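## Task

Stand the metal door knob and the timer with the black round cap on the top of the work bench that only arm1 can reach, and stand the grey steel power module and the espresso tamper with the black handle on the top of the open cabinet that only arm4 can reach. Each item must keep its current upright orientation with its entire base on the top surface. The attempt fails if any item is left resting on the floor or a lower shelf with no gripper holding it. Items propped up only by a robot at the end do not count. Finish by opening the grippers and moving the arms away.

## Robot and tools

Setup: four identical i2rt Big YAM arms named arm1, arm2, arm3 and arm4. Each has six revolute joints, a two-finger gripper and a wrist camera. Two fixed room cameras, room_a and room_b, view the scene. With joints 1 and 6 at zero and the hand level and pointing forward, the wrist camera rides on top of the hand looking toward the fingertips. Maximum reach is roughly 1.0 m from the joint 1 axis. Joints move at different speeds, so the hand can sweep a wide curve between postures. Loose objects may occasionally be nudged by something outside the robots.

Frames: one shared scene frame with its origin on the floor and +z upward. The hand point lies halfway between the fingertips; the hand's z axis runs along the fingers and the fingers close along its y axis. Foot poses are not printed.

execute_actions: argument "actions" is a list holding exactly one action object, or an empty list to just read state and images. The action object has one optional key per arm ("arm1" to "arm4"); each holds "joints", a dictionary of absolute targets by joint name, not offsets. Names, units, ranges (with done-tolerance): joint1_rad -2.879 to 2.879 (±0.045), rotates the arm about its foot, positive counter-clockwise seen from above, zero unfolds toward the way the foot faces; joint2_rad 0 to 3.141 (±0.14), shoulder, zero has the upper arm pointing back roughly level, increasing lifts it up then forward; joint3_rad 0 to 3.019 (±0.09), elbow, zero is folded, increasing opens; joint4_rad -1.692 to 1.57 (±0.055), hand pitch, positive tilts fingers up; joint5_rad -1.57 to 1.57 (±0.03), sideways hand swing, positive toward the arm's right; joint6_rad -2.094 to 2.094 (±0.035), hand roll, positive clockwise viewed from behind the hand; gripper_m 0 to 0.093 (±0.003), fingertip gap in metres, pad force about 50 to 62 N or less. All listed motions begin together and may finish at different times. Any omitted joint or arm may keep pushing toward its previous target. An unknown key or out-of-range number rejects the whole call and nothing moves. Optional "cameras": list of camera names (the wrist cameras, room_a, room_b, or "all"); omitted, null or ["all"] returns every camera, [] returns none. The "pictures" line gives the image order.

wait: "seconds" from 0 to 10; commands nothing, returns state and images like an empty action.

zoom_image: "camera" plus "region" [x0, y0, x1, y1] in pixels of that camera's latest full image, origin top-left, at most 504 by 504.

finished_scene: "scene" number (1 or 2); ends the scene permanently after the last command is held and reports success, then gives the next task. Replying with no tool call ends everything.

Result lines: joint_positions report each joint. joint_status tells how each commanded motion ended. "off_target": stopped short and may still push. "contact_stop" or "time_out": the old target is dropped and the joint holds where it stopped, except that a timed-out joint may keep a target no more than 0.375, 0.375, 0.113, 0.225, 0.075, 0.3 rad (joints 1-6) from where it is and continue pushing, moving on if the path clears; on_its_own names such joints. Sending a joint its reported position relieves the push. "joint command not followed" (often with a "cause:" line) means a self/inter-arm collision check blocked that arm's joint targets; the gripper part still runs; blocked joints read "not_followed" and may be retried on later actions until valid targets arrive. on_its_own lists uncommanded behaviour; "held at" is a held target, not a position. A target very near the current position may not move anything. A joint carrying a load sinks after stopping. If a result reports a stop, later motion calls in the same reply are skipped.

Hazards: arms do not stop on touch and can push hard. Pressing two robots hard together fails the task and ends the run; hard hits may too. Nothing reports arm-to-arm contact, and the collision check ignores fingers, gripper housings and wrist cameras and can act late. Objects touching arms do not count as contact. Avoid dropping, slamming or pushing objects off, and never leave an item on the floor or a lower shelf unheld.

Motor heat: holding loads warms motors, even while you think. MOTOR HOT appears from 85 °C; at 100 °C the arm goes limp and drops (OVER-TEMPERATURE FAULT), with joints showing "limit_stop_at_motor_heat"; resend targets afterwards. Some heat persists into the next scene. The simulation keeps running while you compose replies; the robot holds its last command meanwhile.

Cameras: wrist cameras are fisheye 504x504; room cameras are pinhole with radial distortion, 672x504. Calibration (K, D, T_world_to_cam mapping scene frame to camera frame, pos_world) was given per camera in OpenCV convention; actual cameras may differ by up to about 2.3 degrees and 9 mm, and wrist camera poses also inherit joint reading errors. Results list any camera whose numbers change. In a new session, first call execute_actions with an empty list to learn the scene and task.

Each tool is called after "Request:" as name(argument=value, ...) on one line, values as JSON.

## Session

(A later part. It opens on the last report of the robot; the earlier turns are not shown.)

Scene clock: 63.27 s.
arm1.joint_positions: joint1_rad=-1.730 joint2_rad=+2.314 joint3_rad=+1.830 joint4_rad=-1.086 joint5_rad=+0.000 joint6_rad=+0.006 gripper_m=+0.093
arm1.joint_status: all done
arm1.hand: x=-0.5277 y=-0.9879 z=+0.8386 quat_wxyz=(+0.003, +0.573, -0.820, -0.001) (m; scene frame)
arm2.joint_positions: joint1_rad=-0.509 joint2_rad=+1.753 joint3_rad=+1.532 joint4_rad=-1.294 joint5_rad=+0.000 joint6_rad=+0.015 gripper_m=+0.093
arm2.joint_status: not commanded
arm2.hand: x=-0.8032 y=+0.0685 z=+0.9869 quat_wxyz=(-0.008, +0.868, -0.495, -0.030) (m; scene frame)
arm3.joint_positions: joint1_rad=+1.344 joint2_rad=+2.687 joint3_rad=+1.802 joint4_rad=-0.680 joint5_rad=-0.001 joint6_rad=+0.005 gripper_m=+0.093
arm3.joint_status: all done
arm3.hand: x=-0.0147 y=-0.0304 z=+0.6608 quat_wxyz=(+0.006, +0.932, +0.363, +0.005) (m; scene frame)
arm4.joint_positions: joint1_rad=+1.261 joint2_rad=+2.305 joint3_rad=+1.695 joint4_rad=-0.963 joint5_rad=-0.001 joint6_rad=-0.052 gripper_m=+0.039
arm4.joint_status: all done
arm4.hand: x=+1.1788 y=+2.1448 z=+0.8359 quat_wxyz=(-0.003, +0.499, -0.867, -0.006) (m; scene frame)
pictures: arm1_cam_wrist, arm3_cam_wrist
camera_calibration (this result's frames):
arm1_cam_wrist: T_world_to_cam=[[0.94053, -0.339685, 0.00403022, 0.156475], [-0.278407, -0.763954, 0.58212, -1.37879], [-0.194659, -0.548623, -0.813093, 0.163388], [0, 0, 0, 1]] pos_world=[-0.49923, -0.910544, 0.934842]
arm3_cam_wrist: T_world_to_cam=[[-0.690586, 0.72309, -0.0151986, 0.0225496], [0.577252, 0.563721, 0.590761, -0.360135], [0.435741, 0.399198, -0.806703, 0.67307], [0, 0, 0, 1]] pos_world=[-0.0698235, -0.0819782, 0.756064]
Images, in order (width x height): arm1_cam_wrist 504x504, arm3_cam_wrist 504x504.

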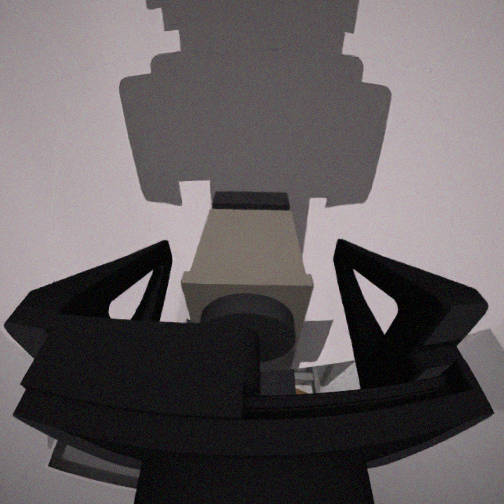

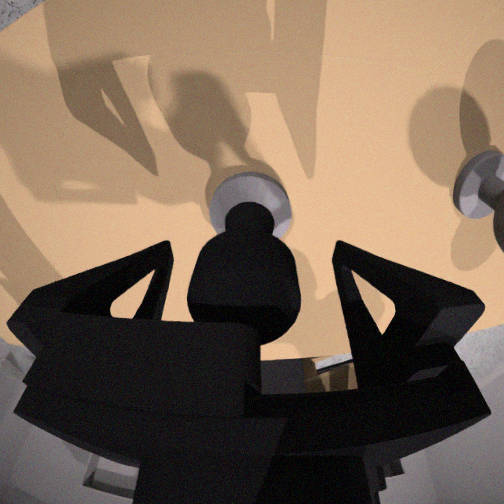

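Request:
execute_actions(actions=[{"arm1":{"joints":{"gripper_m":0}},"arm3":{"joints":{"joint4_rad":-0.63,"gripper_m":0.07}},"arm4":{"joints":{"joint2_rad":2.335,"joint4_rad":-0.92}}}], cameras=[])

Request:
execute_actions(actions=[{"arm1":{"joints":{"joint2_rad":2.2,"joint4_rad":-1.2}},"arm3":{"joints":{"gripper_m":0}},"arm4":{"joints":{"joint2_rad":2.35}}}], cameras=["arm1_cam_wrist","arm3_cam_wrist","arm4_cam_wrist"])

Scene clock: 64.17 s.
arm1.joint_positions: joint1_rad=-1.730 joint2_rad=+2.314 joint3_rad=+1.830 joint4_rad=-1.085 joint5_rad=+0.001 joint6_rad=+0.006 gripper_m=+0.044
arm1.joint_status: gripper_m off_target (ended at +0.044, target +0.000)
arm1.hand: x=-0.5276 y=-0.9879 z=+0.8386 quat_wxyz=(+0.002, +0.573, -0.820, -0.001) (m; scene frame)
arm2.joint_positions: joint1_rad=-0.509 joint2_rad=+1.753 joint3_rad=+1.532 joint4_rad=-1.294 joint5_rad=+0.000 joint6_rad=+0.015 gripper_m=+0.093
arm2.joint_status: not commanded
arm2.hand: x=-0.8032 y=+0.0685 z=+0.9869 quat_wxyz=(-0.008, +0.868, -0.495, -0.030) (m; scene frame)
arm3.joint_positions: joint1_rad=+1.344 joint2_rad=+2.687 joint3_rad=+1.802 joint4_rad=-0.641 joint5_rad=-0.001 joint6_rad=+0.005 gripper_m=+0.070
arm3.joint_status: all done
arm3.hand: x=-0.0219 y=-0.0371 z=+0.6611 quat_wxyz=(+0.013, +0.932, +0.363, -0.014) (m; scene frame)
arm4.joint_positions: joint1_rad=+1.261 joint2_rad=+2.325 joint3_rad=+1.696 joint4_rad=-0.930 joint5_rad=+0.000 joint6_rad=-0.052 gripper_m=+0.039
arm4.joint_status: all done
arm4.hand: x=+1.1808 y=+2.1479 z=+0.8235 quat_wxyz=(-0.009, +0.499, -0.867, -0.009) (m; scene frame)
pictures: none
No camera images: the call's "cameras" was empty. Leave "cameras" out to get every camera's image.

Scene clock: 65.30 s.
arm1.joint_positions: joint1_rad=-1.730 joint2_rad=+2.182 joint3_rad=+1.830 joint4_rad=-1.185 joint5_rad=+0.001 joint6_rad=+0.006 gripper_m=+0.044
arm1.joint_status: all done
arm1.hand: x=-0.5287 y=-0.9923 z=+0.9229 quat_wxyz=(-0.011, +0.573, -0.819, -0.011) (m; scene frame)
arm2.joint_positions: joint1_rad=-0.509 joint2_rad=+1.753 joint3_rad=+1.532 joint4_rad=-1.294 joint5_rad=+0.000 joint6_rad=+0.015 gripper_m=+0.093
arm2.joint_status: not commanded
arm2.hand: x=-0.8032 y=+0.0685 z=+0.9869 quat_wxyz=(-0.008, +0.868, -0.495, -0.030) (m; scene frame)
arm3.joint_positions: joint1_rad=+1.345 joint2_rad=+2.687 joint3_rad=+1.802 joint4_rad=-0.640 joint5_rad=-0.001 joint6_rad=+0.004 gripper_m=+0.043
arm3.joint_status: gripper_m off_target (ended at +0.043, target +0.000)
arm3.hand: x=-0.0215 y=-0.0378 z=+0.6612 quat_wxyz=(+0.013, +0.931, +0.364, -0.014) (m; scene frame)
arm4.joint_positions: joint1_rad=+1.261 joint2_rad=+2.325 joint3_rad=+1.696 joint4_rad=-0.930 joint5_rad=+0.000 joint6_rad=-0.052 gripper_m=+0.039
arm4.joint_status: all done
arm4.hand: x=+1.1808 y=+2.1479 z=+0.8235 quat_wxyz=(-0.009, +0.499, -0.867, -0.009) (m; scene frame)
pictures: arm1_cam_wrist, arm3_cam_wrist, arm4_cam_wrist
camera_calibration (this result's frames):
arm1_cam_wrist: T_world_to_cam=[[0.940548, -0.339634, 0.00435768, 0.155338], [-0.2847, -0.781294, 0.555451, -1.4274], [-0.185245, -0.523669, -0.831538, 0.276043], [0, 0, 0, 1]] pos_world=[-0.501348, -0.917908, 1.02172]
arm3_cam_wrist: T_world_to_cam=[[-0.691734, 0.722004, -0.0145956, 0.0226753], [0.593718, 0.5801, 0.557658, -0.329411], [0.411098, 0.377085, -0.829943, 0.6933], [0, 0, 0, 1]] pos_world=[-0.0737514, -0.0867133, 0.759429]
arm4_cam_wrist: T_world_to_cam=[[0.854806, -0.518546, -0.0203918, 0.123282], [-0.418089, -0.711419, 0.564876, 1.56156], [-0.307421, -0.474334, -0.824924, 2.1848], [0, 0, 0, 1]] pos_world=[1.21914, 2.21117, 0.922722]
Images, in order (width x height): arm1_cam_wrist 504x504, arm3_cam_wrist 504x504, arm4_cam_wrist 504x504.

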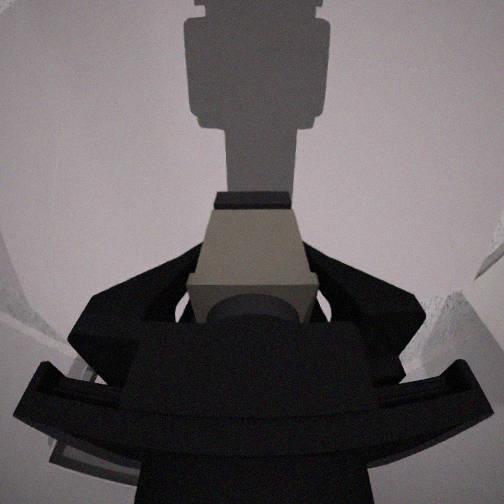

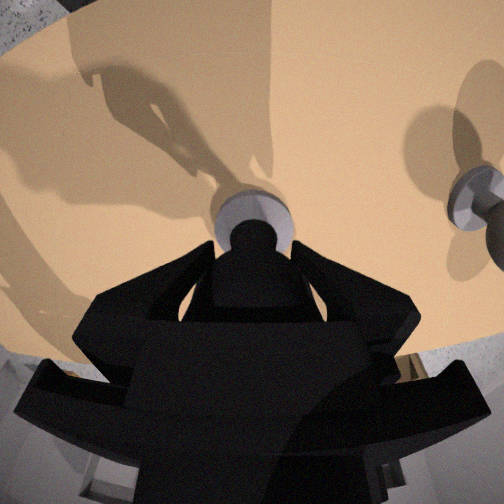

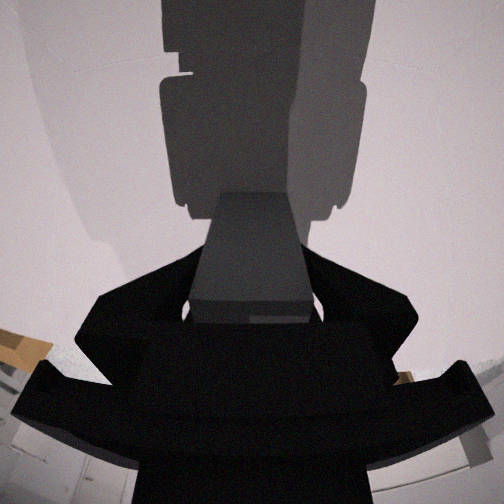

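Request:
execute_actions(actions=[{"arm1":{"joints":{"joint1_rad":-0.6}},"arm3":{"joints":{"joint2_rad":2.4,"joint4_rad":-0.93}},"arm4":{"joints":{"joint2_rad":2.32,"gripper_m":0.093}}}], cameras=[])

Request:
execute_actions(actions=[{"arm1":{"joints":{"joint1_rad":1.3,"joint4_rad":-1.22}},"arm3":{"joints":{"joint1_rad":-0.4,"joint2_rad":2.55,"joint3_rad":2.1,"joint4_rad":-1.05}},"arm4":{"joints":{"joint2_rad":1.95,"joint4_rad":-1.3,"joint6_rad":0}}}], cameras=["arm1_cam_wrist","arm4_cam_wrist"])

Request:
execute_actions(actions=[{"arm1":{"joints":{"joint2_rad":2.335,"joint4_rad":-1.045}},"arm2":{"joints":{"joint1_rad":-1.72,"joint2_rad":2.11,"joint3_rad":1.54,"joint4_rad":-0.965}},"arm3":{"joints":{"joint1_rad":-1.62}},"arm4":{"joints":{"joint1_rad":0.0,"joint2_rad":1.6}}}], cameras=["arm1_cam_wrist","arm2_cam_wrist","room_b"])

Scene clock: 67.43 s.
arm1.joint_positions: joint1_rad=-0.604 joint2_rad=+2.187 joint3_rad=+1.830 joint4_rad=-1.185 joint5_rad=-0.002 joint6_rad=+0.004 gripper_m=+0.044
arm1.joint_status: all done
arm1.hand: x=-1.2184 y=-1.1454 z=+0.9248 quat_wxyz=(-0.003, +0.922, -0.387, -0.017) (m; scene frame)
arm2.joint_positions: joint1_rad=-0.509 joint2_rad=+1.753 joint3_rad=+1.532 joint4_rad=-1.294 joint5_rad=+0.000 joint6_rad=+0.015 gripper_m=+0.093
arm2.joint_status: not commanded
arm2.hand: x=-0.8032 y=+0.0685 z=+0.9869 quat_wxyz=(-0.008, +0.868, -0.495, -0.030) (m; scene frame)
arm3.joint_positions: joint1_rad=+1.345 joint2_rad=+2.424 joint3_rad=+1.801 joint4_rad=-0.923 joint5_rad=-0.001 joint6_rad=+0.004 gripper_m=+0.043
arm3.joint_status: all done
arm3.hand: x=-0.0414 y=-0.0532 z=+0.8262 quat_wxyz=(+0.010, +0.931, +0.364, -0.005) (m; scene frame)
arm4.joint_positions: joint1_rad=+1.261 joint2_rad=+2.325 joint3_rad=+1.696 joint4_rad=-0.930 joint5_rad=+0.000 joint6_rad=-0.052 gripper_m=+0.093
arm4.joint_status: all done
arm4.hand: x=+1.1808 y=+2.1479 z=+0.8235 quat_wxyz=(-0.009, +0.499, -0.867, -0.009) (m; scene frame)
pictures: none
No camera images: the call's "cameras" was empty. Leave "cameras" out to get every camera's image.

Scene clock: 69.73 s.
arm1.joint_positions: joint1_rad=+1.303 joint2_rad=+2.188 joint3_rad=+1.830 joint4_rad=-1.204 joint5_rad=-0.002 joint6_rad=+0.004 gripper_m=+0.044
arm1.joint_status: all done
arm1.hand: x=-1.0401 y=-2.2052 z=+0.9254 quat_wxyz=(+0.003, +0.849, +0.528, -0.007) (m; scene frame)
arm2.joint_positions: joint1_rad=-0.509 joint2_rad=+1.753 joint3_rad=+1.532 joint4_rad=-1.294 joint5_rad=+0.000 joint6_rad=+0.015 gripper_m=+0.093
arm2.joint_status: not commanded
arm2.hand: x=-0.8032 y=+0.0685 z=+0.9869 quat_wxyz=(-0.008, +0.868, -0.495, -0.030) (m; scene frame)
arm3.joint_positions: joint1_rad=-0.393 joint2_rad=+2.577 joint3_rad=+2.087 joint4_rad=-1.042 joint5_rad=+0.001 joint6_rad=+0.004 gripper_m=+0.043
arm3.joint_status: all done
arm3.hand: x=+0.0513 y=+1.0076 z=+0.8141 quat_wxyz=(-0.012, +0.879, -0.477, -0.009) (m; scene frame)
arm4.joint_positions: joint1_rad=+1.261 joint2_rad=+1.964 joint3_rad=+1.705 joint4_rad=-1.290 joint5_rad=+0.000 joint6_rad=-0.011 gripper_m=+0.093
arm4.joint_status: all done
arm4.hand: x=+1.1597 y=+2.1129 z=+1.0441 quat_wxyz=(-0.013, +0.481, -0.877, -0.011) (m; scene frame)
pictures: arm1_cam_wrist, arm4_cam_wrist
camera_calibration (this result's frames):
arm1_cam_wrist: T_world_to_cam=[[-0.898944, 0.43789, 0.0122907, 0.0184279], [0.366665, 0.736781, 0.568076, 1.49146], [0.239699, 0.515175, -0.822884, 2.27308], [0, 0, 0, 1]] pos_world=[-1.07516, -2.27798, 1.023]
arm4_cam_wrist: T_world_to_cam=[[0.833, -0.552857, -0.0214493, 0.226539], [-0.449304, -0.69858, 0.556876, 1.42066], [-0.322857, -0.454241, -0.830318, 2.32476], [0, 0, 0, 1]] pos_world=[1.20017, 2.17369, 1.14402]
Images, in order (width x height): arm1_cam_wrist 504x504, arm4_cam_wrist 504x504.

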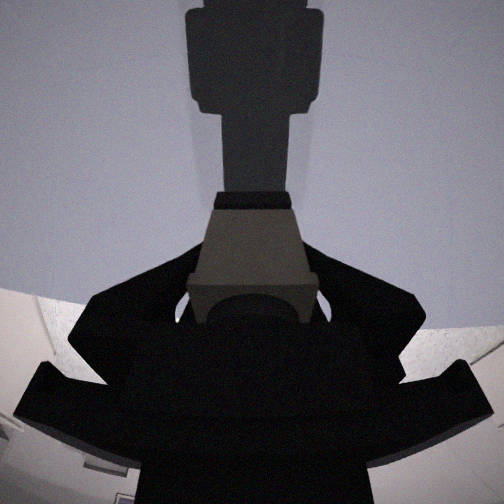

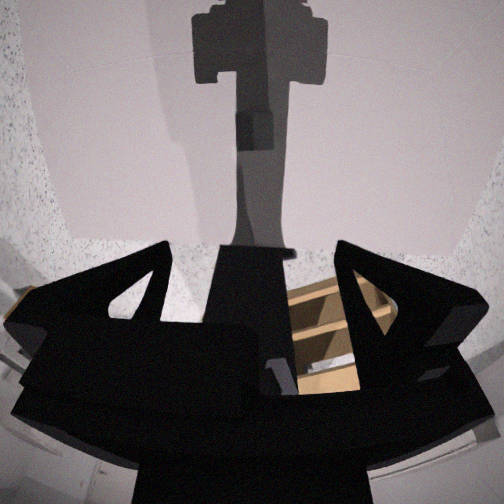

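Scene clock: 72.13 s.
arm1.joint_positions: joint1_rad=+1.303 joint2_rad=+2.344 joint3_rad=+1.830 joint4_rad=-1.060 joint5_rad=-0.001 joint6_rad=+0.004 gripper_m=+0.044
arm1.joint_status: all done
arm1.hand: x=-1.0457 y=-2.2145 z=+0.8253 quat_wxyz=(-0.001, +0.849, +0.528, -0.002) (m; scene frame)
arm2.joint_positions: joint1_rad=-1.729 joint2_rad=+2.128 joint3_rad=+1.532 joint4_rad=-0.965 joint5_rad=+0.001 joint6_rad=+0.012 gripper_m=+0.093
arm2.joint_status: all done
arm2.hand: x=-0.1505 y=+0.0721 z=+0.7714 quat_wxyz=(+0.003, +0.430, -0.903, -0.003) (m; scene frame)
arm3.joint_positions: joint1_rad=-1.620 joint2_rad=+2.577 joint3_rad=+2.087 joint4_rad=-1.042 joint5_rad=-0.001 joint6_rad=+0.004 gripper_m=+0.043
arm3.joint_status: all done
arm3.hand: x=+0.8848 y=+0.9800 z=+0.8275 quat_wxyz=(-0.023, +0.444, -0.896, -0.004) (m; scene frame)
arm4.joint_positions: joint1_rad=-0.004 joint2_rad=+1.615 joint3_rad=+1.701 joint4_rad=-1.290 joint5_rad=+0.000 joint6_rad=-0.010 gripper_m=+0.093
arm4.joint_status: all done
arm4.hand: x=+1.3824 y=+1.4491 z=+1.2337 quat_wxyz=(-0.180, -0.130, -0.975, +0.019) (m; scene frame)
pictures: arm1_cam_wrist, arm2_cam_wrist, room_b
camera_calibration (this result's frames):
arm1_cam_wrist: T_world_to_cam=[[-0.898802, 0.438148, 0.0134383, 0.0184636], [0.364431, 0.729841, 0.57838, 1.53105], [0.243608, 0.524746, -0.815657, 2.21616], [0, 0, 0, 1]] pos_world=[-1.08124, -2.28843, 0.921853]
arm2_cam_wrist: T_world_to_cam=[[0.778036, -0.628119, -0.0112056, 0.174992], [-0.495704, -0.624779, 0.603265, -0.497448], [-0.385924, -0.463808, -0.797462, 0.712585], [0, 0, 0, 1]] pos_world=[-0.107734, 0.129623, 0.870313]
Images, in order (width x height): arm1_cam_wrist 504x504, arm2_cam_wrist 504x504, room_b 672x504.

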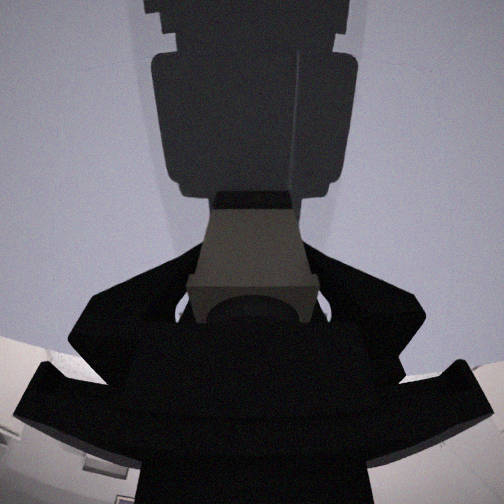

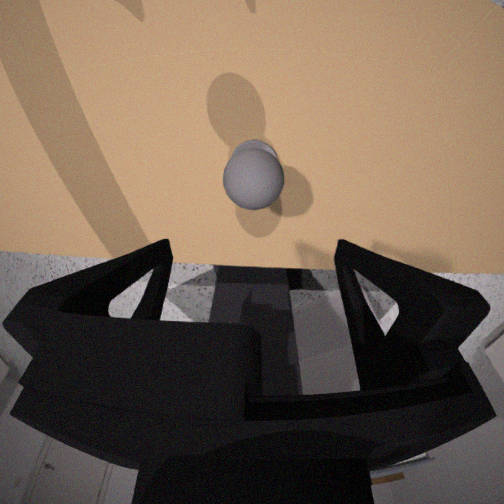

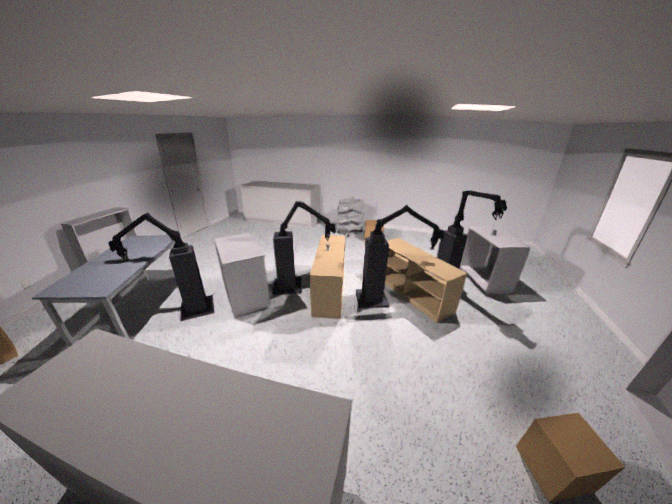

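Request:
execute_actions(actions=[{"arm1":{"joints":{"joint2_rad":2.375,"joint4_rad":-1.025}},"arm2":{"joints":{"joint2_rad":2.338,"joint3_rad":1.58,"joint4_rad":-0.75}},"arm3":{"joints":{"joint2_rad":2.775,"joint4_rad":-0.79}},"arm4":{"joints":{"joint1_rad":-0.5,"joint3_rad":1.4}}}], cameras=["arm1_cam_wrist","arm2_cam_wrist"])

Scene clock: 73.57 s.
arm1.joint_positions: joint1_rad=+1.303 joint2_rad=+2.351 joint3_rad=+1.830 joint4_rad=-1.040 joint5_rad=-0.001 joint6_rad=+0.004 gripper_m=+0.044
arm1.joint_status: all done
arm1.hand: x=-1.0473 y=-2.2177 z=+0.8209 quat_wxyz=(+0.002, +0.849, +0.528, -0.008) (m; scene frame)
arm2.joint_positions: joint1_rad=-1.729 joint2_rad=+2.361 joint3_rad=+1.556 joint4_rad=-0.759 joint5_rad=+0.001 joint6_rad=+0.012 gripper_m=+0.093
arm2.joint_status: all done
arm2.hand: x=-0.1482 y=+0.0769 z=+0.6431 quat_wxyz=(+0.004, +0.430, -0.903, -0.002) (m; scene frame)
arm3.joint_positions: joint1_rad=-1.620 joint2_rad=+2.821 joint3_rad=+2.074 joint4_rad=-0.799 joint5_rad=+0.000 joint6_rad=+0.004 gripper_m=+0.038
arm3.joint_status: all done
arm3.on_its_own: gripper_m moved -0.005 toward your old target +0.000
arm3.hand: x=+0.8661 y=+0.9506 z=+0.6572 quat_wxyz=(-0.017, +0.444, -0.896, +0.000) (m; scene frame)
arm4.joint_positions: joint1_rad=-0.509 joint2_rad=+1.618 joint3_rad=+1.382 joint4_rad=-1.291 joint5_rad=+0.000 joint6_rad=-0.009 gripper_m=+0.093
arm4.joint_status: all done
arm4.hand: x=+1.1772 y=+1.2624 z=+1.0927 quat_wxyz=(-0.018, -0.376, -0.927, +0.002) (m; scene frame)
pictures: arm1_cam_wrist, arm2_cam_wrist
camera_calibration (this result's frames):
arm1_cam_wrist: T_world_to_cam=[[-0.898747, 0.43825, 0.0138141, 0.0184104], [0.367928, 0.736646, 0.567434, 1.56422], [0.238502, 0.515062, -0.823303, 2.19406], [0, 0, 0, 1]] pos_world=[-1.08226, -2.29042, 0.91853]
arm2_cam_wrist: T_world_to_cam=[[0.778033, -0.628124, -0.0111789, 0.174742], [-0.49454, -0.623347, 0.605696, -0.417397], [-0.387421, -0.465723, -0.795617, 0.612124], [0, 0, 0, 1]] pos_world=[-0.105225, 0.134657, 0.741786]
Images, in order (width x height): arm1_cam_wrist 504x504, arm2_cam_wrist 504x504.

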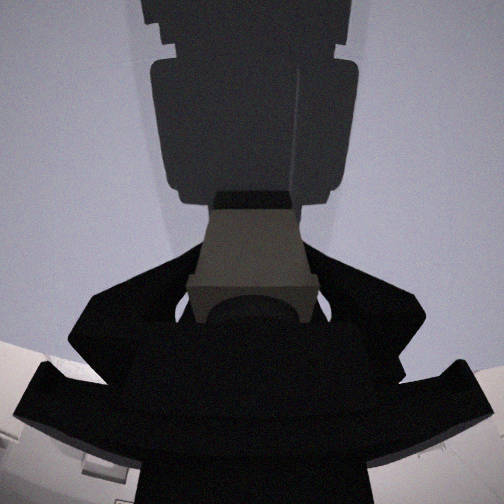

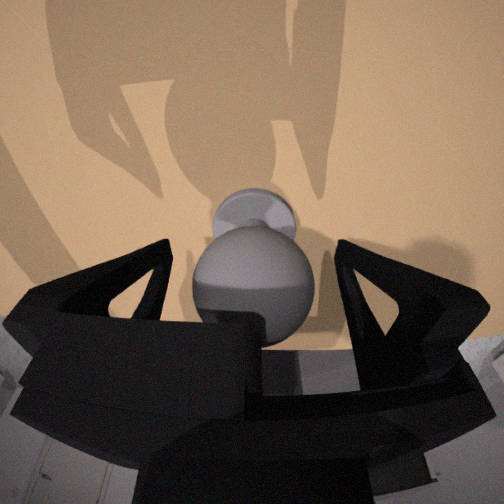

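Request:
execute_actions(actions=[{"arm1":{"joints":{"joint2_rad":2.355,"gripper_m":0.093}},"arm2":{"joints":{"gripper_m":0}},"arm3":{"joints":{"gripper_m":0.093}}}], cameras=["arm3_cam_wrist"])

Request:
execute_actions(actions=[{"arm1":{"joints":{"joint2_rad":2.1,"joint4_rad":-1.3}},"arm2":{"joints":{"joint2_rad":2.1,"joint4_rad":-1.0}},"arm3":{"joints":{"joint2_rad":2.55,"joint3_rad":2.0,"joint4_rad":-1.0}}}], cameras=["arm3_cam_wrist","arm2_cam_wrist","arm1_cam_wrist"])

Scene clock: 74.60 s.
arm1.joint_positions: joint1_rad=+1.303 joint2_rad=+2.351 joint3_rad=+1.830 joint4_rad=-1.040 joint5_rad=-0.001 joint6_rad=+0.004 gripper_m=+0.093
arm1.joint_status: all done
arm1.hand: x=-1.0473 y=-2.2177 z=+0.8209 quat_wxyz=(+0.002, +0.849, +0.528, -0.008) (m; scene frame)
arm2.joint_positions: joint1_rad=-1.729 joint2_rad=+2.361 joint3_rad=+1.556 joint4_rad=-0.758 joint5_rad=+0.001 joint6_rad=+0.012 gripper_m=+0.050
arm2.joint_status: gripper_m off_target (ended at +0.050, target +0.000)
arm2.hand: x=-0.1481 y=+0.0769 z=+0.6431 quat_wxyz=(+0.004, +0.430, -0.903, -0.002) (m; scene frame)
arm3.joint_positions: joint1_rad=-1.620 joint2_rad=+2.796 joint3_rad=+2.074 joint4_rad=-0.799 joint5_rad=+0.000 joint6_rad=+0.004 gripper_m=+0.093
arm3.joint_status: all done
arm3.hand: x=+0.8727 y=+0.9597 z=+0.6745 quat_wxyz=(-0.029, +0.444, -0.895, -0.006) (m; scene frame)
arm4.joint_positions: joint1_rad=-0.509 joint2_rad=+1.618 joint3_rad=+1.382 joint4_rad=-1.291 joint5_rad=+0.000 joint6_rad=-0.009 gripper_m=+0.093
arm4.joint_status: not commanded
arm4.hand: x=+1.1772 y=+1.2624 z=+1.0927 quat_wxyz=(-0.018, -0.376, -0.927, +0.002) (m; scene frame)
pictures: arm3_cam_wrist
camera_calibration (this result's frames):
arm3_cam_wrist: T_world_to_cam=[[0.80768, -0.589431, 0.0150165, -0.148626], [-0.502454, -0.674725, 0.540636, 0.725949], [-0.308535, -0.444205, -0.841123, 1.38438], [0, 0, 0, 1]] pos_world=[0.911926, 1.01716, 0.774188]
Images, in order (width x height): arm3_cam_wrist 504x504.

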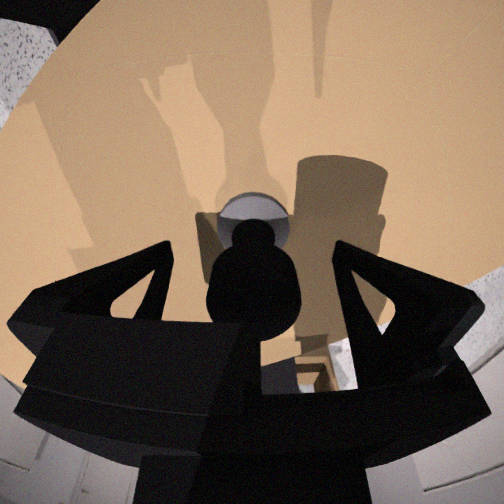

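Scene clock: 76.07 s.
arm1.joint_positions: joint1_rad=+1.303 joint2_rad=+2.091 joint3_rad=+1.830 joint4_rad=-1.284 joint5_rad=-0.001 joint6_rad=+0.004 gripper_m=+0.093
arm1.joint_status: all done
arm1.hand: x=-1.0349 y=-2.1942 z=+0.9860 quat_wxyz=(+0.006, +0.849, +0.528, -0.015) (m; scene frame)
arm2.joint_positions: joint1_rad=-1.729 joint2_rad=+2.104 joint3_rad=+1.556 joint4_rad=-0.994 joint5_rad=+0.001 joint6_rad=+0.012 gripper_m=+0.050
arm2.joint_status: all done
arm2.hand: x=-0.1454 y=+0.0782 z=+0.7929 quat_wxyz=(-0.006, +0.429, -0.903, -0.007) (m; scene frame)
arm3.joint_positions: joint1_rad=-1.620 joint2_rad=+2.545 joint3_rad=+1.983 joint4_rad=-0.992 joint5_rad=+0.000 joint6_rad=+0.004 gripper_m=+0.093
arm3.joint_status: all done
arm3.hand: x=+0.8706 y=+0.9605 z=+0.8152 quat_wxyz=(-0.014, +0.444, -0.896, +0.002) (m; scene frame)
arm4.joint_positions: joint1_rad=-0.509 joint2_rad=+1.618 joint3_rad=+1.382 joint4_rad=-1.291 joint5_rad=+0.000 joint6_rad=-0.009 gripper_m=+0.093
arm4.joint_status: not commanded
arm4.hand: x=+1.1772 y=+1.2624 z=+1.0927 quat_wxyz=(-0.018, -0.376, -0.927, +0.002) (m; scene frame)
pictures: arm1_cam_wrist, arm2_cam_wrist, arm3_cam_wrist
camera_calibration (this result's frames):
arm1_cam_wrist: T_world_to_cam=[[-0.898685, 0.438377, 0.013805, 0.0173286], [0.371891, 0.744946, 0.553852, 1.48437], [0.232512, 0.502873, -0.8325, 2.29104], [0, 0, 0, 1]] pos_world=[-1.06915, -2.26548, 1.08493]
arm2_cam_wrist: T_world_to_cam=[[0.778062, -0.628085, -0.0113716, 0.175241], [-0.502871, -0.633594, 0.587945, -0.492294], [-0.376484, -0.451739, -0.808821, 0.744006], [0, 0, 0, 1]] pos_world=[-0.103802, 0.134248, 0.893202]
arm3_cam_wrist: T_world_to_cam=[[0.807682, -0.589441, 0.0144933, -0.14819], [-0.491581, -0.659609, 0.568563, 0.602604], [-0.325574, -0.466343, -0.822512, 1.52329], [0, 0, 0, 1]] pos_world=[0.911864, 1.02051, 0.912457]
Images, in order (width x height): arm1_cam_wrist 504x504, arm2_cam_wrist 504x504, arm3_cam_wrist 504x504.

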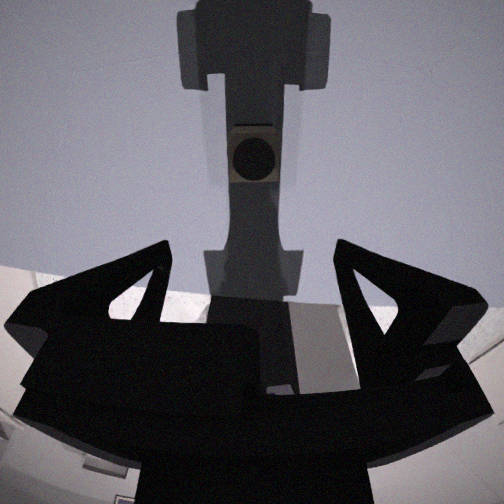

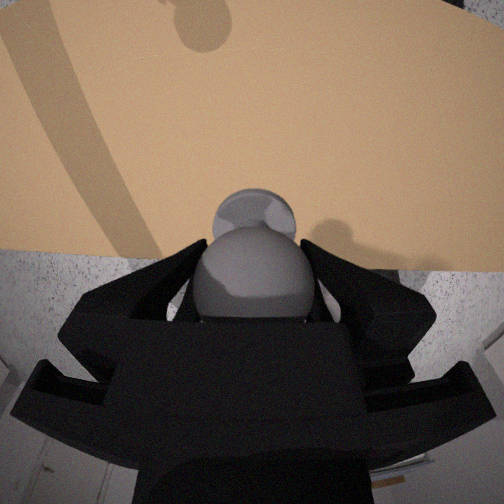

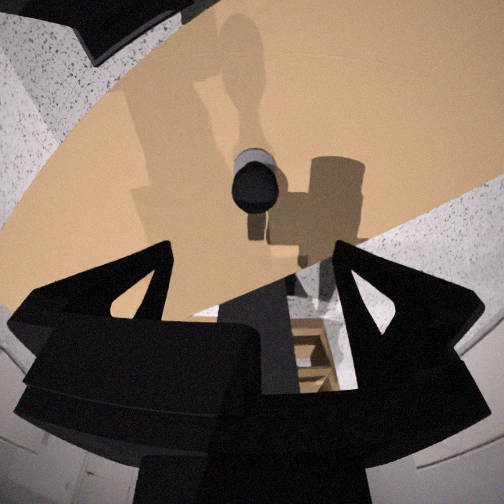

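Request:
execute_actions(actions=[{"arm1":{"joints":{"joint1_rad":-1.715,"joint2_rad":0.9,"joint3_rad":0.9,"joint4_rad":-1.5}},"arm2":{"joints":{"joint1_rad":2.05,"joint2_rad":1.8,"joint3_rad":1.56,"joint4_rad":-1.3}},"arm3":{"joints":{"joint1_rad":0,"joint2_rad":1.0,"joint3_rad":1.0}},"arm4":{"joints":{"joint1_rad":-1.252,"joint2_rad":2.415,"joint3_rad":1.87,"joint4_rad":-0.97}}}], cameras=["arm4_cam_wrist","room_a"])

Scene clock: 79.13 s.
arm1.joint_positions: joint1_rad=-1.711 joint2_rad=+0.901 joint3_rad=+0.917 joint4_rad=-1.486 joint5_rad=+0.000 joint6_rad=+0.004 gripper_m=+0.093
arm1.joint_status: all done
arm1.hand: x=-0.6721 y=-1.3811 z=+1.1315 quat_wxyz=(-0.037, +0.581, -0.813, -0.030) (m; scene frame)
arm2.joint_positions: joint1_rad=+2.060 joint2_rad=+1.823 joint3_rad=+1.550 joint4_rad=-1.293 joint5_rad=-0.002 joint6_rad=+0.012 gripper_m=+0.050
arm2.joint_status: all done
arm2.hand: x=-0.5330 y=-0.9463 z=+0.9571 quat_wxyz=(-0.001, +0.720, +0.694, -0.008) (m; scene frame)
arm3.joint_positions: joint1_rad=+0.000 joint2_rad=+0.994 joint3_rad=+0.996 joint4_rad=-0.995 joint5_rad=-0.002 joint6_rad=+0.003 gripper_m=+0.093
arm3.joint_status: all done
arm3.hand: x=+0.1202 y=+0.6214 z=+1.2466 quat_wxyz=(-0.083, +0.918, -0.283, -0.265) (m; scene frame)
arm4.joint_positions: joint1_rad=-1.250 joint2_rad=+2.428 joint3_rad=+1.837 joint4_rad=-0.968 joint5_rad=+0.001 joint6_rad=-0.008 gripper_m=+0.093
arm4.joint_status: all done
arm4.hand: x=+0.8634 y=+0.9390 z=+0.7854 quat_wxyz=(+0.000, -0.686, -0.728, -0.001) (m; scene frame)
pictures: arm4_cam_wrist, room_a
camera_calibration (this result's frames):
arm4_cam_wrist: T_world_to_cam=[[-0.999059, -0.0407606, -0.0147937, 0.914521], [-0.0416926, 0.809201, 0.58605, -1.17911], [-0.0119167, 0.586116, -0.81014, 0.21982], [0, 0, 0, 1]] pos_world=[0.867121, 0.86257, 0.882629]
Images, in order (width x height): arm4_cam_wrist 504x504, room_a 672x504.

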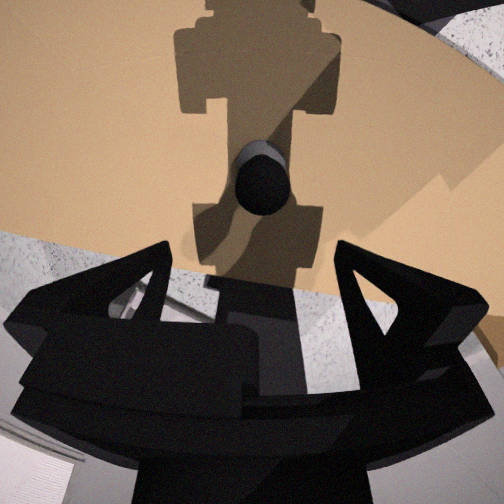

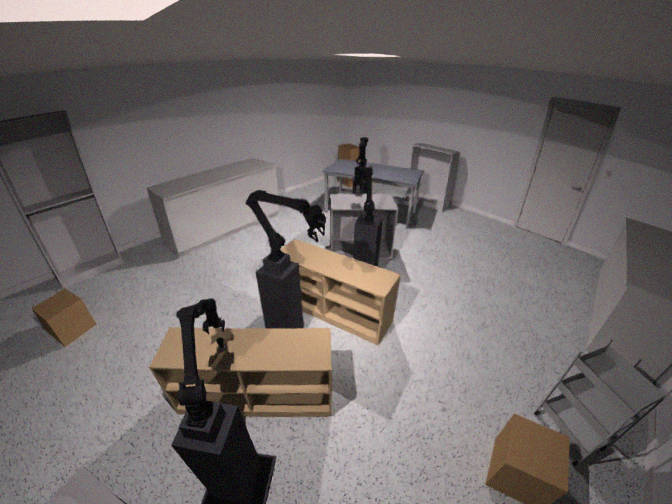

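Request:
execute_actions(actions=[{"arm2":{"joints":{"joint2_rad":2.035,"joint4_rad":-1.04}},"arm4":{"joints":{"joint1_rad":-1.274,"joint2_rad":2.64,"joint3_rad":1.97,"joint4_rad":-0.835}}}], cameras=["arm4_cam_wrist"])

Scene clock: 80.63 s.
arm1.joint_positions: joint1_rad=-1.711 joint2_rad=+0.901 joint3_rad=+0.917 joint4_rad=-1.486 joint5_rad=+0.000 joint6_rad=+0.004 gripper_m=+0.093
arm1.joint_status: not commanded
arm1.hand: x=-0.6721 y=-1.3811 z=+1.1315 quat_wxyz=(-0.037, +0.581, -0.813, -0.030) (m; scene frame)
arm2.joint_positions: joint1_rad=+2.060 joint2_rad=+2.069 joint3_rad=+1.549 joint4_rad=-1.049 joint5_rad=+0.000 joint6_rad=+0.012 gripper_m=+0.050
arm2.joint_status: all done
arm2.hand: x=-0.5364 y=-0.9899 z=+0.8209 quat_wxyz=(-0.003, +0.720, +0.694, -0.007) (m; scene frame)
arm3.joint_positions: joint1_rad=+0.000 joint2_rad=+0.994 joint3_rad=+0.996 joint4_rad=-0.995 joint5_rad=-0.002 joint6_rad=+0.003 gripper_m=+0.093
arm3.joint_status: not commanded
arm3.hand: x=+0.1202 y=+0.6214 z=+1.2466 quat_wxyz=(-0.083, +0.918, -0.283, -0.265) (m; scene frame)
arm4.joint_positions: joint1_rad=-1.262 joint2_rad=+2.663 joint3_rad=+1.946 joint4_rad=-0.844 joint5_rad=+0.001 joint6_rad=-0.008 gripper_m=+0.093
arm4.joint_status: all done
arm4.hand: x=+0.8556 y=+0.9334 z=+0.6646 quat_wxyz=(+0.001, -0.690, -0.724, -0.001) (m; scene frame)
pictures: arm4_cam_wrist
camera_calibration (this result's frames):
arm4_cam_wrist: T_world_to_cam=[[-0.999486, -0.0285337, -0.014595, 0.893549], [-0.0316608, 0.808298, 0.587922, -1.11308], [-0.00497849, 0.588082, -0.808786, 0.116468], [0, 0, 0, 1]] pos_world=[0.858429, 0.856708, 0.761646]
Images, in order (width x height): arm4_cam_wrist 504x504.

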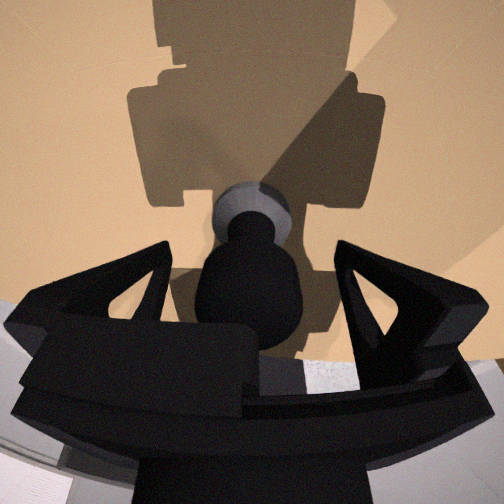

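Request:
execute_actions(actions=[{"arm2":{"joints":{"joint2_rad":2.10,"joint4_rad":-1.015}},"arm4":{"joints":{"gripper_m":0}}}], cameras=[])

Request:
execute_actions(actions=[{"arm2":{"joints":{"joint2_rad":2.075,"gripper_m":0.093}},"arm4":{"joints":{"joint2_rad":2.55,"joint4_rad":-0.95}}}], cameras=[])

Request:
execute_actions(actions=[{"arm2":{"joints":{"joint2_rad":1.75,"joint4_rad":-1.3}},"arm4":{"joints":{"joint2_rad":2.05,"joint3_rad":1.72,"joint4_rad":-1.2,"joint1_rad":-0.9}}}], cameras=[])

Request:
execute_actions(actions=[{"arm1":{"joints":{"joint1_rad":-1.73,"joint2_rad":2.2,"joint3_rad":2.0,"joint4_rad":-1.315}},"arm2":{"joints":{"joint1_rad":0.0,"joint2_rad":1.2}},"arm4":{"joints":{"joint1_rad":0.93}}}], cameras=["arm4_cam_wrist","arm1_cam_wrist"])

Scene clock: 81.63 s.
arm1.joint_positions: joint1_rad=-1.711 joint2_rad=+0.901 joint3_rad=+0.917 joint4_rad=-1.486 joint5_rad=+0.000 joint6_rad=+0.004 gripper_m=+0.093
arm1.joint_status: not commanded
arm1.hand: x=-0.6721 y=-1.3811 z=+1.1315 quat_wxyz=(-0.037, +0.581, -0.813, -0.030) (m; scene frame)
arm2.joint_positions: joint1_rad=+2.060 joint2_rad=+2.087 joint3_rad=+1.549 joint4_rad=-1.023 joint5_rad=+0.000 joint6_rad=+0.012 gripper_m=+0.050
arm2.joint_status: all done
arm2.hand: x=-0.5367 y=-0.9939 z=+0.8106 quat_wxyz=(+0.000, +0.720, +0.694, -0.010) (m; scene frame)
arm3.joint_positions: joint1_rad=+0.000 joint2_rad=+0.994 joint3_rad=+0.996 joint4_rad=-0.995 joint5_rad=-0.002 joint6_rad=+0.003 gripper_m=+0.093
arm3.joint_status: not commanded
arm3.hand: x=+0.1202 y=+0.6214 z=+1.2466 quat_wxyz=(-0.083, +0.918, -0.283, -0.265) (m; scene frame)
arm4.joint_positions: joint1_rad=-1.262 joint2_rad=+2.663 joint3_rad=+1.946 joint4_rad=-0.844 joint5_rad=-0.001 joint6_rad=-0.007 gripper_m=+0.042
arm4.joint_status: gripper_m off_target (ended at +0.042, target +0.000)
arm4.hand: x=+0.8559 y=+0.9334 z=+0.6646 quat_wxyz=(+0.001, -0.690, -0.724, -0.002) (m; scene frame)
pictures: none
No camera images: the call's "cameras" was empty. Leave "cameras" out to get every camera's image.

Scene clock: 82.73 s.
arm1.joint_positions: joint1_rad=-1.711 joint2_rad=+0.901 joint3_rad=+0.917 joint4_rad=-1.486 joint5_rad=+0.000 joint6_rad=+0.004 gripper_m=+0.093
arm1.joint_status: not commanded
arm1.hand: x=-0.6721 y=-1.3811 z=+1.1315 quat_wxyz=(-0.037, +0.581, -0.813, -0.030) (m; scene frame)
arm2.joint_positions: joint1_rad=+2.060 joint2_rad=+2.086 joint3_rad=+1.549 joint4_rad=-1.023 joint5_rad=+0.000 joint6_rad=+0.012 gripper_m=+0.093
arm2.joint_status: all done
arm2.hand: x=-0.5367 y=-0.9940 z=+0.8108 quat_wxyz=(+0.000, +0.720, +0.694, -0.010) (m; scene frame)
arm3.joint_positions: joint1_rad=+0.000 joint2_rad=+0.994 joint3_rad=+0.996 joint4_rad=-0.995 joint5_rad=-0.002 joint6_rad=+0.003 gripper_m=+0.093
arm3.joint_status: not commanded
arm3.hand: x=+0.1202 y=+0.6214 z=+1.2466 quat_wxyz=(-0.083, +0.918, -0.283, -0.265) (m; scene frame)
arm4.joint_positions: joint1_rad=-1.262 joint2_rad=+2.583 joint3_rad=+1.946 joint4_rad=-0.940 joint5_rad=-0.001 joint6_rad=-0.007 gripper_m=+0.042
arm4.joint_status: all done
arm4.hand: x=+0.8560 y=+0.9278 z=+0.7171 quat_wxyz=(+0.006, -0.690, -0.724, -0.008) (m; scene frame)
pictures: none
No camera images: the call's "cameras" was empty. Leave "cameras" out to get every camera's image.

Scene clock: 84.40 s.
arm1.joint_positions: joint1_rad=-1.711 joint2_rad=+0.901 joint3_rad=+0.917 joint4_rad=-1.486 joint5_rad=+0.000 joint6_rad=+0.004 gripper_m=+0.093
arm1.joint_status: not commanded
arm1.hand: x=-0.6721 y=-1.3811 z=+1.1315 quat_wxyz=(-0.037, +0.581, -0.813, -0.030) (m; scene frame)
arm2.joint_positions: joint1_rad=+2.060 joint2_rad=+1.750 joint3_rad=+1.549 joint4_rad=-1.294 joint5_rad=+0.000 joint6_rad=+0.012 gripper_m=+0.093
arm2.joint_status: all done
arm2.hand: x=-0.5328 y=-0.9442 z=+0.9949 quat_wxyz=(+0.023, +0.719, +0.694, -0.033) (m; scene frame)
arm3.joint_positions: joint1_rad=+0.000 joint2_rad=+0.994 joint3_rad=+0.996 joint4_rad=-0.995 joint5_rad=-0.002 joint6_rad=+0.003 gripper_m=+0.093
arm3.joint_status: not commanded
arm3.hand: x=+0.1202 y=+0.6214 z=+1.2466 quat_wxyz=(-0.083, +0.918, -0.283, -0.265) (m; scene frame)
arm4.joint_positions: joint1_rad=-0.905 joint2_rad=+2.087 joint3_rad=+1.696 joint4_rad=-1.190 joint5_rad=-0.001 joint6_rad=-0.007 gripper_m=+0.042
arm4.joint_status: all done
arm4.hand: x=+1.0674 y=+1.0381 z=+0.9531 quat_wxyz=(+0.008, -0.551, -0.834, -0.010) (m; scene frame)
pictures: none
No camera images: the call's "cameras" was empty. Leave "cameras" out to get every camera's image.

Scene clock: 86.47 s.
arm1.joint_positions: joint1_rad=-1.721 joint2_rad=+2.195 joint3_rad=+1.950 joint4_rad=-1.321 joint5_rad=+0.000 joint6_rad=+0.004 gripper_m=+0.093
arm1.joint_status: all done
arm1.hand: x=-0.5312 y=-0.9826 z=+0.9584 quat_wxyz=(+0.001, +0.577, -0.817, -0.002) (m; scene frame)
arm2.joint_positions: joint1_rad=+0.001 joint2_rad=+1.217 joint3_rad=+1.549 joint4_rad=-1.294 joint5_rad=+0.000 joint6_rad=+0.012 gripper_m=+0.093
arm2.joint_status: all done
arm2.hand: x=-0.9129 y=-0.1707 z=+1.2602 quat_wxyz=(-0.070, +0.919, -0.248, -0.297) (m; scene frame)
arm3.joint_positions: joint1_rad=+0.000 joint2_rad=+0.994 joint3_rad=+0.996 joint4_rad=-0.995 joint5_rad=-0.002 joint6_rad=+0.003 gripper_m=+0.093
arm3.joint_status: not commanded
arm3.hand: x=+0.1202 y=+0.6214 z=+1.2466 quat_wxyz=(-0.083, +0.918, -0.283, -0.265) (m; scene frame)
arm4.joint_positions: joint1_rad=+0.941 joint2_rad=+2.087 joint3_rad=+1.696 joint4_rad=-1.190 joint5_rad=-0.003 joint6_rad=-0.007 gripper_m=+0.042
arm4.joint_status: all done
arm4.hand: x=+1.3129 y=+1.9934 z=+0.9670 quat_wxyz=(+0.003, +0.333, -0.943, -0.006) (m; scene frame)
pictures: arm1_cam_wrist, arm4_cam_wrist
camera_calibration (this result's frames):
arm1_cam_wrist: T_world_to_cam=[[0.943969, -0.330009, 0.0039862, 0.172569], [-0.271109, -0.76849, 0.579588, -1.44356], [-0.188206, -0.548194, -0.8149, 0.268609], [0, 0, 0, 1]] pos_world=[-0.503708, -0.905161, 1.05487]
arm4_cam_wrist: T_world_to_cam=[[0.613264, -0.7894, -0.0274692, 0.797081], [-0.630223, -0.509976, 0.585444, 1.28283], [-0.476158, -0.34172, -0.810248, 2.21345], [0, 0, 0, 1]] pos_world=[1.3736, 2.03981, 1.06432]
Images, in order (width x height): arm1_cam_wrist 504x504, arm4_cam_wrist 504x504.

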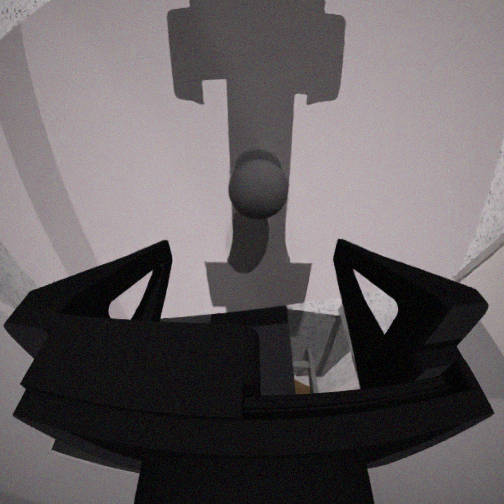

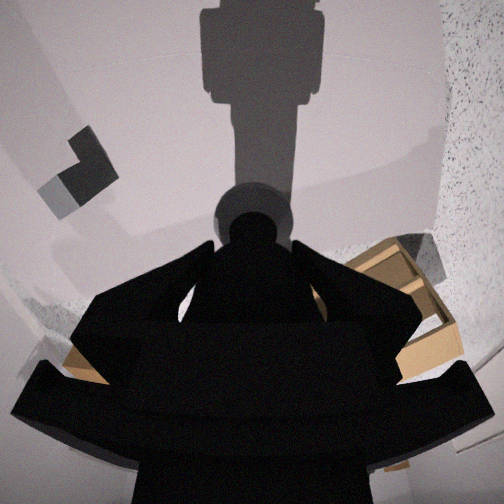

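Request:
execute_actions(actions=[{"arm1":{"joints":{"joint1_rad":-1.736,"joint2_rad":2.335,"joint3_rad":1.868,"joint4_rad":-1.085}},"arm4":{"joints":{"joint2_rad":2.245,"joint4_rad":-0.96}}}], cameras=["arm1_cam_wrist"])

Scene clock: 87.87 s.
arm1.joint_positions: joint1_rad=-1.727 joint2_rad=+2.333 joint3_rad=+1.868 joint4_rad=-1.100 joint5_rad=+0.000 joint6_rad=+0.004 gripper_m=+0.093
arm1.joint_status: all done
arm1.hand: x=-0.5265 y=-0.9794 z=+0.8390 quat_wxyz=(+0.001, +0.575, -0.818, -0.002) (m; scene frame)
arm2.joint_positions: joint1_rad=+0.001 joint2_rad=+1.217 joint3_rad=+1.549 joint4_rad=-1.294 joint5_rad=+0.000 joint6_rad=+0.012 gripper_m=+0.093
arm2.joint_status: not commanded
arm2.hand: x=-0.9129 y=-0.1707 z=+1.2602 quat_wxyz=(-0.070, +0.919, -0.248, -0.297) (m; scene frame)
arm3.joint_positions: joint1_rad=+0.000 joint2_rad=+0.994 joint3_rad=+0.996 joint4_rad=-0.995 joint5_rad=-0.002 joint6_rad=+0.003 gripper_m=+0.093
arm3.joint_status: not commanded
arm3.hand: x=+0.1202 y=+0.6214 z=+1.2466 quat_wxyz=(-0.083, +0.918, -0.283, -0.265) (m; scene frame)
arm4.joint_positions: joint1_rad=+0.940 joint2_rad=+2.293 joint3_rad=+1.690 joint4_rad=-0.972 joint5_rad=-0.004 joint6_rad=-0.007 gripper_m=+0.041
arm4.joint_status: all done
arm4.hand: x=+1.3277 y=+2.0064 z=+0.8398 quat_wxyz=(+0.000, +0.332, -0.943, -0.008) (m; scene frame)
pictures: arm1_cam_wrist
camera_calibration (this result's frames):
arm1_cam_wrist: T_world_to_cam=[[0.941936, -0.335767, 0.004013, 0.162882], [-0.275878, -0.767005, 0.579306, -1.37143], [-0.191434, -0.546776, -0.8151, 0.173743], [0, 0, 0, 1]] pos_world=[-0.498512, -0.902202, 0.93544]
Images, in order (width x height): arm1_cam_wrist 504x504.

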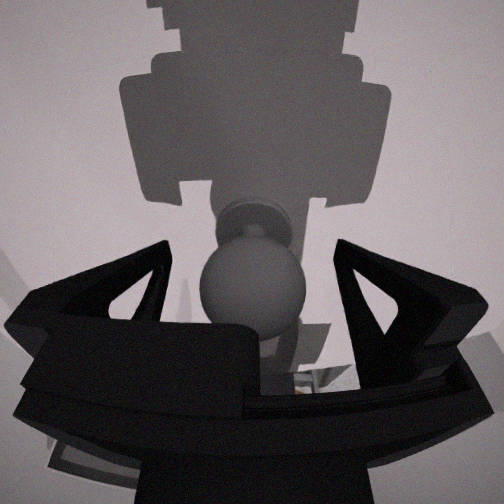

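Request:
execute_actions(actions=[{"arm1":{"joints":{"gripper_m":0}},"arm4":{"joints":{"joint2_rad":2.32,"joint4_rad":-0.94}}}], cameras=[])

Request:
execute_actions(actions=[{"arm1":{"joints":{"joint2_rad":2.2,"joint4_rad":-1.25}},"arm4":{"joints":{"joint2_rad":2.295,"gripper_m":0.093}}}], cameras=[])

Request:
execute_actions(actions=[{"arm1":{"joints":{"joint1_rad":0.98}},"arm4":{"joints":{"joint2_rad":1.8,"joint4_rad":-1.4}}}], cameras=["arm1_cam_wrist","arm4_cam_wrist"])

Request:
execute_actions(actions=[{"arm1":{"joints":{"joint2_rad":2.345,"joint4_rad":-1.065}},"arm4":{"joints":{"joint2_rad":1.2}}}], cameras=[])

Request:
execute_actions(actions=[{"arm1":{"joints":{"joint2_rad":2.39}}}], cameras=["arm1_cam_wrist"])

Scene clock: 88.80 s.
arm1.joint_positions: joint1_rad=-1.727 joint2_rad=+2.333 joint3_rad=+1.868 joint4_rad=-1.100 joint5_rad=+0.000 joint6_rad=+0.004 gripper_m=+0.052
arm1.joint_status: gripper_m off_target (ended at +0.052, target +0.000)
arm1.hand: x=-0.5264 y=-0.9792 z=+0.8390 quat_wxyz=(+0.001, +0.575, -0.818, -0.003) (m; scene frame)
arm2.joint_positions: joint1_rad=+0.001 joint2_rad=+1.217 joint3_rad=+1.549 joint4_rad=-1.294 joint5_rad=+0.000 joint6_rad=+0.012 gripper_m=+0.093
arm2.joint_status: not commanded
arm2.hand: x=-0.9129 y=-0.1707 z=+1.2602 quat_wxyz=(-0.070, +0.919, -0.248, -0.297) (m; scene frame)
arm3.joint_positions: joint1_rad=+0.000 joint2_rad=+0.994 joint3_rad=+0.996 joint4_rad=-0.995 joint5_rad=-0.002 joint6_rad=+0.003 gripper_m=+0.093
arm3.joint_status: not commanded
arm3.hand: x=+0.1202 y=+0.6214 z=+1.2466 quat_wxyz=(-0.083, +0.918, -0.283, -0.265) (m; scene frame)
arm4.joint_positions: joint1_rad=+0.940 joint2_rad=+2.308 joint3_rad=+1.691 joint4_rad=-0.950 joint5_rad=-0.003 joint6_rad=-0.007 gripper_m=+0.041
arm4.joint_status: all done
arm4.hand: x=+1.3297 y=+2.0080 z=+0.8311 quat_wxyz=(-0.004, +0.332, -0.943, -0.009) (m; scene frame)
pictures: none
No camera images: the call's "cameras" was empty. Leave "cameras" out to get every camera's image.

Scene clock: 90.07 s.
arm1.joint_positions: joint1_rad=-1.727 joint2_rad=+2.186 joint3_rad=+1.868 joint4_rad=-1.234 joint5_rad=+0.000 joint6_rad=+0.004 gripper_m=+0.052
arm1.joint_status: all done
arm1.hand: x=-0.5298 y=-0.9904 z=+0.9339 quat_wxyz=(-0.004, +0.575, -0.818, -0.006) (m; scene frame)
arm2.joint_positions: joint1_rad=+0.001 joint2_rad=+1.217 joint3_rad=+1.549 joint4_rad=-1.294 joint5_rad=+0.000 joint6_rad=+0.012 gripper_m=+0.093
arm2.joint_status: not commanded
arm2.hand: x=-0.9129 y=-0.1707 z=+1.2602 quat_wxyz=(-0.070, +0.919, -0.248, -0.297) (m; scene frame)
arm3.joint_positions: joint1_rad=+0.000 joint2_rad=+0.994 joint3_rad=+0.996 joint4_rad=-0.995 joint5_rad=-0.002 joint6_rad=+0.003 gripper_m=+0.093
arm3.joint_status: not commanded
arm3.hand: x=+0.1202 y=+0.6214 z=+1.2466 quat_wxyz=(-0.083, +0.918, -0.283, -0.265) (m; scene frame)
arm4.joint_positions: joint1_rad=+0.940 joint2_rad=+2.307 joint3_rad=+1.691 joint4_rad=-0.950 joint5_rad=-0.003 joint6_rad=-0.007 gripper_m=+0.093
arm4.joint_status: all done
arm4.hand: x=+1.3299 y=+2.0082 z=+0.8316 quat_wxyz=(-0.005, +0.332, -0.943, -0.009) (m; scene frame)
pictures: none
No camera images: the call's "cameras" was empty. Leave "cameras" out to get every camera's image.

Scene clock: 92.73 s.
arm1.joint_positions: joint1_rad=+0.979 joint2_rad=+2.193 joint3_rad=+1.868 joint4_rad=-1.234 joint5_rad=-0.002 joint6_rad=+0.004 gripper_m=+0.052
arm1.joint_status: all done
arm1.hand: x=-1.2175 y=-2.0870 z=+0.9364 quat_wxyz=(+0.003, +0.923, +0.384, -0.008) (m; scene frame)
arm2.joint_positions: joint1_rad=+0.001 joint2_rad=+1.217 joint3_rad=+1.549 joint4_rad=-1.294 joint5_rad=+0.000 joint6_rad=+0.012 gripper_m=+0.093
arm2.joint_status: not commanded
arm2.hand: x=-0.9129 y=-0.1707 z=+1.2602 quat_wxyz=(-0.070, +0.919, -0.248, -0.297) (m; scene frame)
arm3.joint_positions: joint1_rad=+0.000 joint2_rad=+0.994 joint3_rad=+0.996 joint4_rad=-0.995 joint5_rad=-0.002 joint6_rad=+0.003 gripper_m=+0.093
arm3.joint_status: not commanded
arm3.hand: x=+0.1202 y=+0.6214 z=+1.2466 quat_wxyz=(-0.083, +0.918, -0.283, -0.265) (m; scene frame)
arm4.joint_positions: joint1_rad=+0.940 joint2_rad=+1.816 joint3_rad=+1.706 joint4_rad=-1.390 joint5_rad=-0.003 joint6_rad=-0.007 gripper_m=+0.093
arm4.joint_status: all done
arm4.hand: x=+1.2802 y=+1.9648 z=+1.1262 quat_wxyz=(-0.036, +0.332, -0.942, -0.020) (m; scene frame)
pictures: arm1_cam_wrist, arm4_cam_wrist
camera_calibration (this result's frames):
arm1_cam_wrist: T_world_to_cam=[[-0.712312, 0.70178, 0.0107921, 0.586362], [0.583223, 0.583281, 0.565361, 1.409], [0.390464, 0.409008, -0.824773, 2.22754], [0, 0, 0, 1]] pos_world=[-1.27387, -2.14442, 1.03429]
arm4_cam_wrist: T_world_to_cam=[[0.613186, -0.789413, -0.0287925, 0.800543], [-0.666408, -0.536523, 0.517729, 1.32921], [-0.42415, -0.298277, -0.85506, 2.21563], [0, 0, 0, 1]] pos_world=[1.33467, 2.00598, 1.22938]
Images, in order (width x height): arm1_cam_wrist 504x504, arm4_cam_wrist 504x504.

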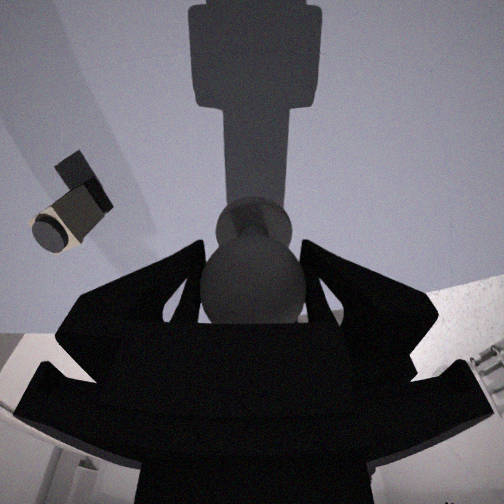

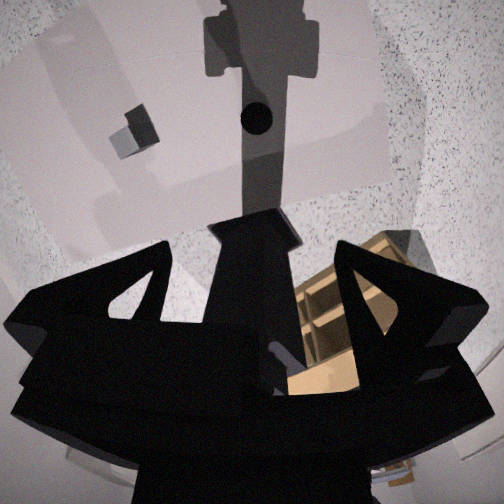

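Scene clock: 94.57 s.
arm1.joint_positions: joint1_rad=+0.979 joint2_rad=+2.357 joint3_rad=+1.867 joint4_rad=-1.079 joint5_rad=-0.001 joint6_rad=+0.004 gripper_m=+0.052
arm1.joint_status: all done
arm1.hand: x=-1.2274 y=-2.0962 z=+0.8305 quat_wxyz=(+0.001, +0.923, +0.384, -0.004) (m; scene frame)
arm2.joint_positions: joint1_rad=+0.001 joint2_rad=+1.217 joint3_rad=+1.549 joint4_rad=-1.294 joint5_rad=+0.000 joint6_rad=+0.012 gripper_m=+0.093
arm2.joint_status: not commanded
arm2.hand: x=-0.9129 y=-0.1707 z=+1.2602 quat_wxyz=(-0.070, +0.919, -0.248, -0.297) (m; scene frame)
arm3.joint_positions: joint1_rad=+0.000 joint2_rad=+0.994 joint3_rad=+0.996 joint4_rad=-0.995 joint5_rad=-0.002 joint6_rad=+0.003 gripper_m=+0.093
arm3.joint_status: not commanded
arm3.hand: x=+0.1202 y=+0.6214 z=+1.2466 quat_wxyz=(-0.083, +0.918, -0.283, -0.265) (m; scene frame)
arm4.joint_positions: joint1_rad=+0.940 joint2_rad=+1.212 joint3_rad=+1.705 joint4_rad=-1.391 joint5_rad=-0.003 joint6_rad=-0.007 gripper_m=+0.093
arm4.joint_status: all done
arm4.hand: x=+1.1745 y=+1.8769 z=+1.4282 quat_wxyz=(-0.315, +0.312, -0.889, -0.115) (m; scene frame)
pictures: none
No camera images: the call's "cameras" was empty. Leave "cameras" out to get every camera's image.

Scene clock: 95.33 s.
arm1.joint_positions: joint1_rad=+0.979 joint2_rad=+2.372 joint3_rad=+1.867 joint4_rad=-1.078 joint5_rad=-0.001 joint6_rad=+0.004 gripper_m=+0.052
arm1.joint_status: all done
arm1.hand: x=-1.2255 y=-2.0942 z=+0.8208 quat_wxyz=(-0.002, +0.923, +0.384, +0.002) (m; scene frame)
arm2.joint_positions: joint1_rad=+0.001 joint2_rad=+1.217 joint3_rad=+1.549 joint4_rad=-1.294 joint5_rad=+0.000 joint6_rad=+0.012 gripper_m=+0.093
arm2.joint_status: not commanded
arm2.hand: x=-0.9129 y=-0.1707 z=+1.2602 quat_wxyz=(-0.070, +0.919, -0.248, -0.297) (m; scene frame)
arm3.joint_positions: joint1_rad=+0.000 joint2_rad=+0.994 joint3_rad=+0.996 joint4_rad=-0.995 joint5_rad=-0.002 joint6_rad=+0.003 gripper_m=+0.093
arm3.joint_status: not commanded
arm3.hand: x=+0.1202 y=+0.6214 z=+1.2466 quat_wxyz=(-0.083, +0.918, -0.283, -0.265) (m; scene frame)
arm4.joint_positions: joint1_rad=+0.940 joint2_rad=+1.212 joint3_rad=+1.705 joint4_rad=-1.391 joint5_rad=-0.003 joint6_rad=-0.007 gripper_m=+0.093
arm4.joint_status: not commanded
arm4.hand: x=+1.1745 y=+1.8769 z=+1.4282 quat_wxyz=(-0.315, +0.312, -0.889, -0.115) (m; scene frame)
pictures: arm1_cam_wrist
camera_calibration (this result's frames):
arm1_cam_wrist: T_world_to_cam=[[-0.712696, 0.701371, 0.0119436, 0.584759], [0.574137, 0.573456, 0.584393, 1.4359], [0.403027, 0.423352, -0.811383, 2.17264], [0, 0, 0, 1]] pos_world=[-1.28328, -2.15335, 0.916726]
Images, in order (width x height): arm1_cam_wrist 504x504.

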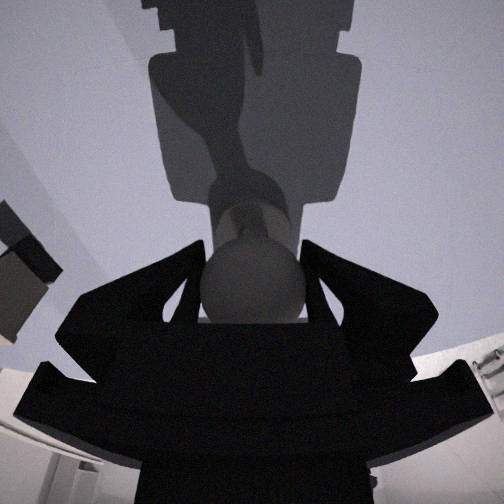

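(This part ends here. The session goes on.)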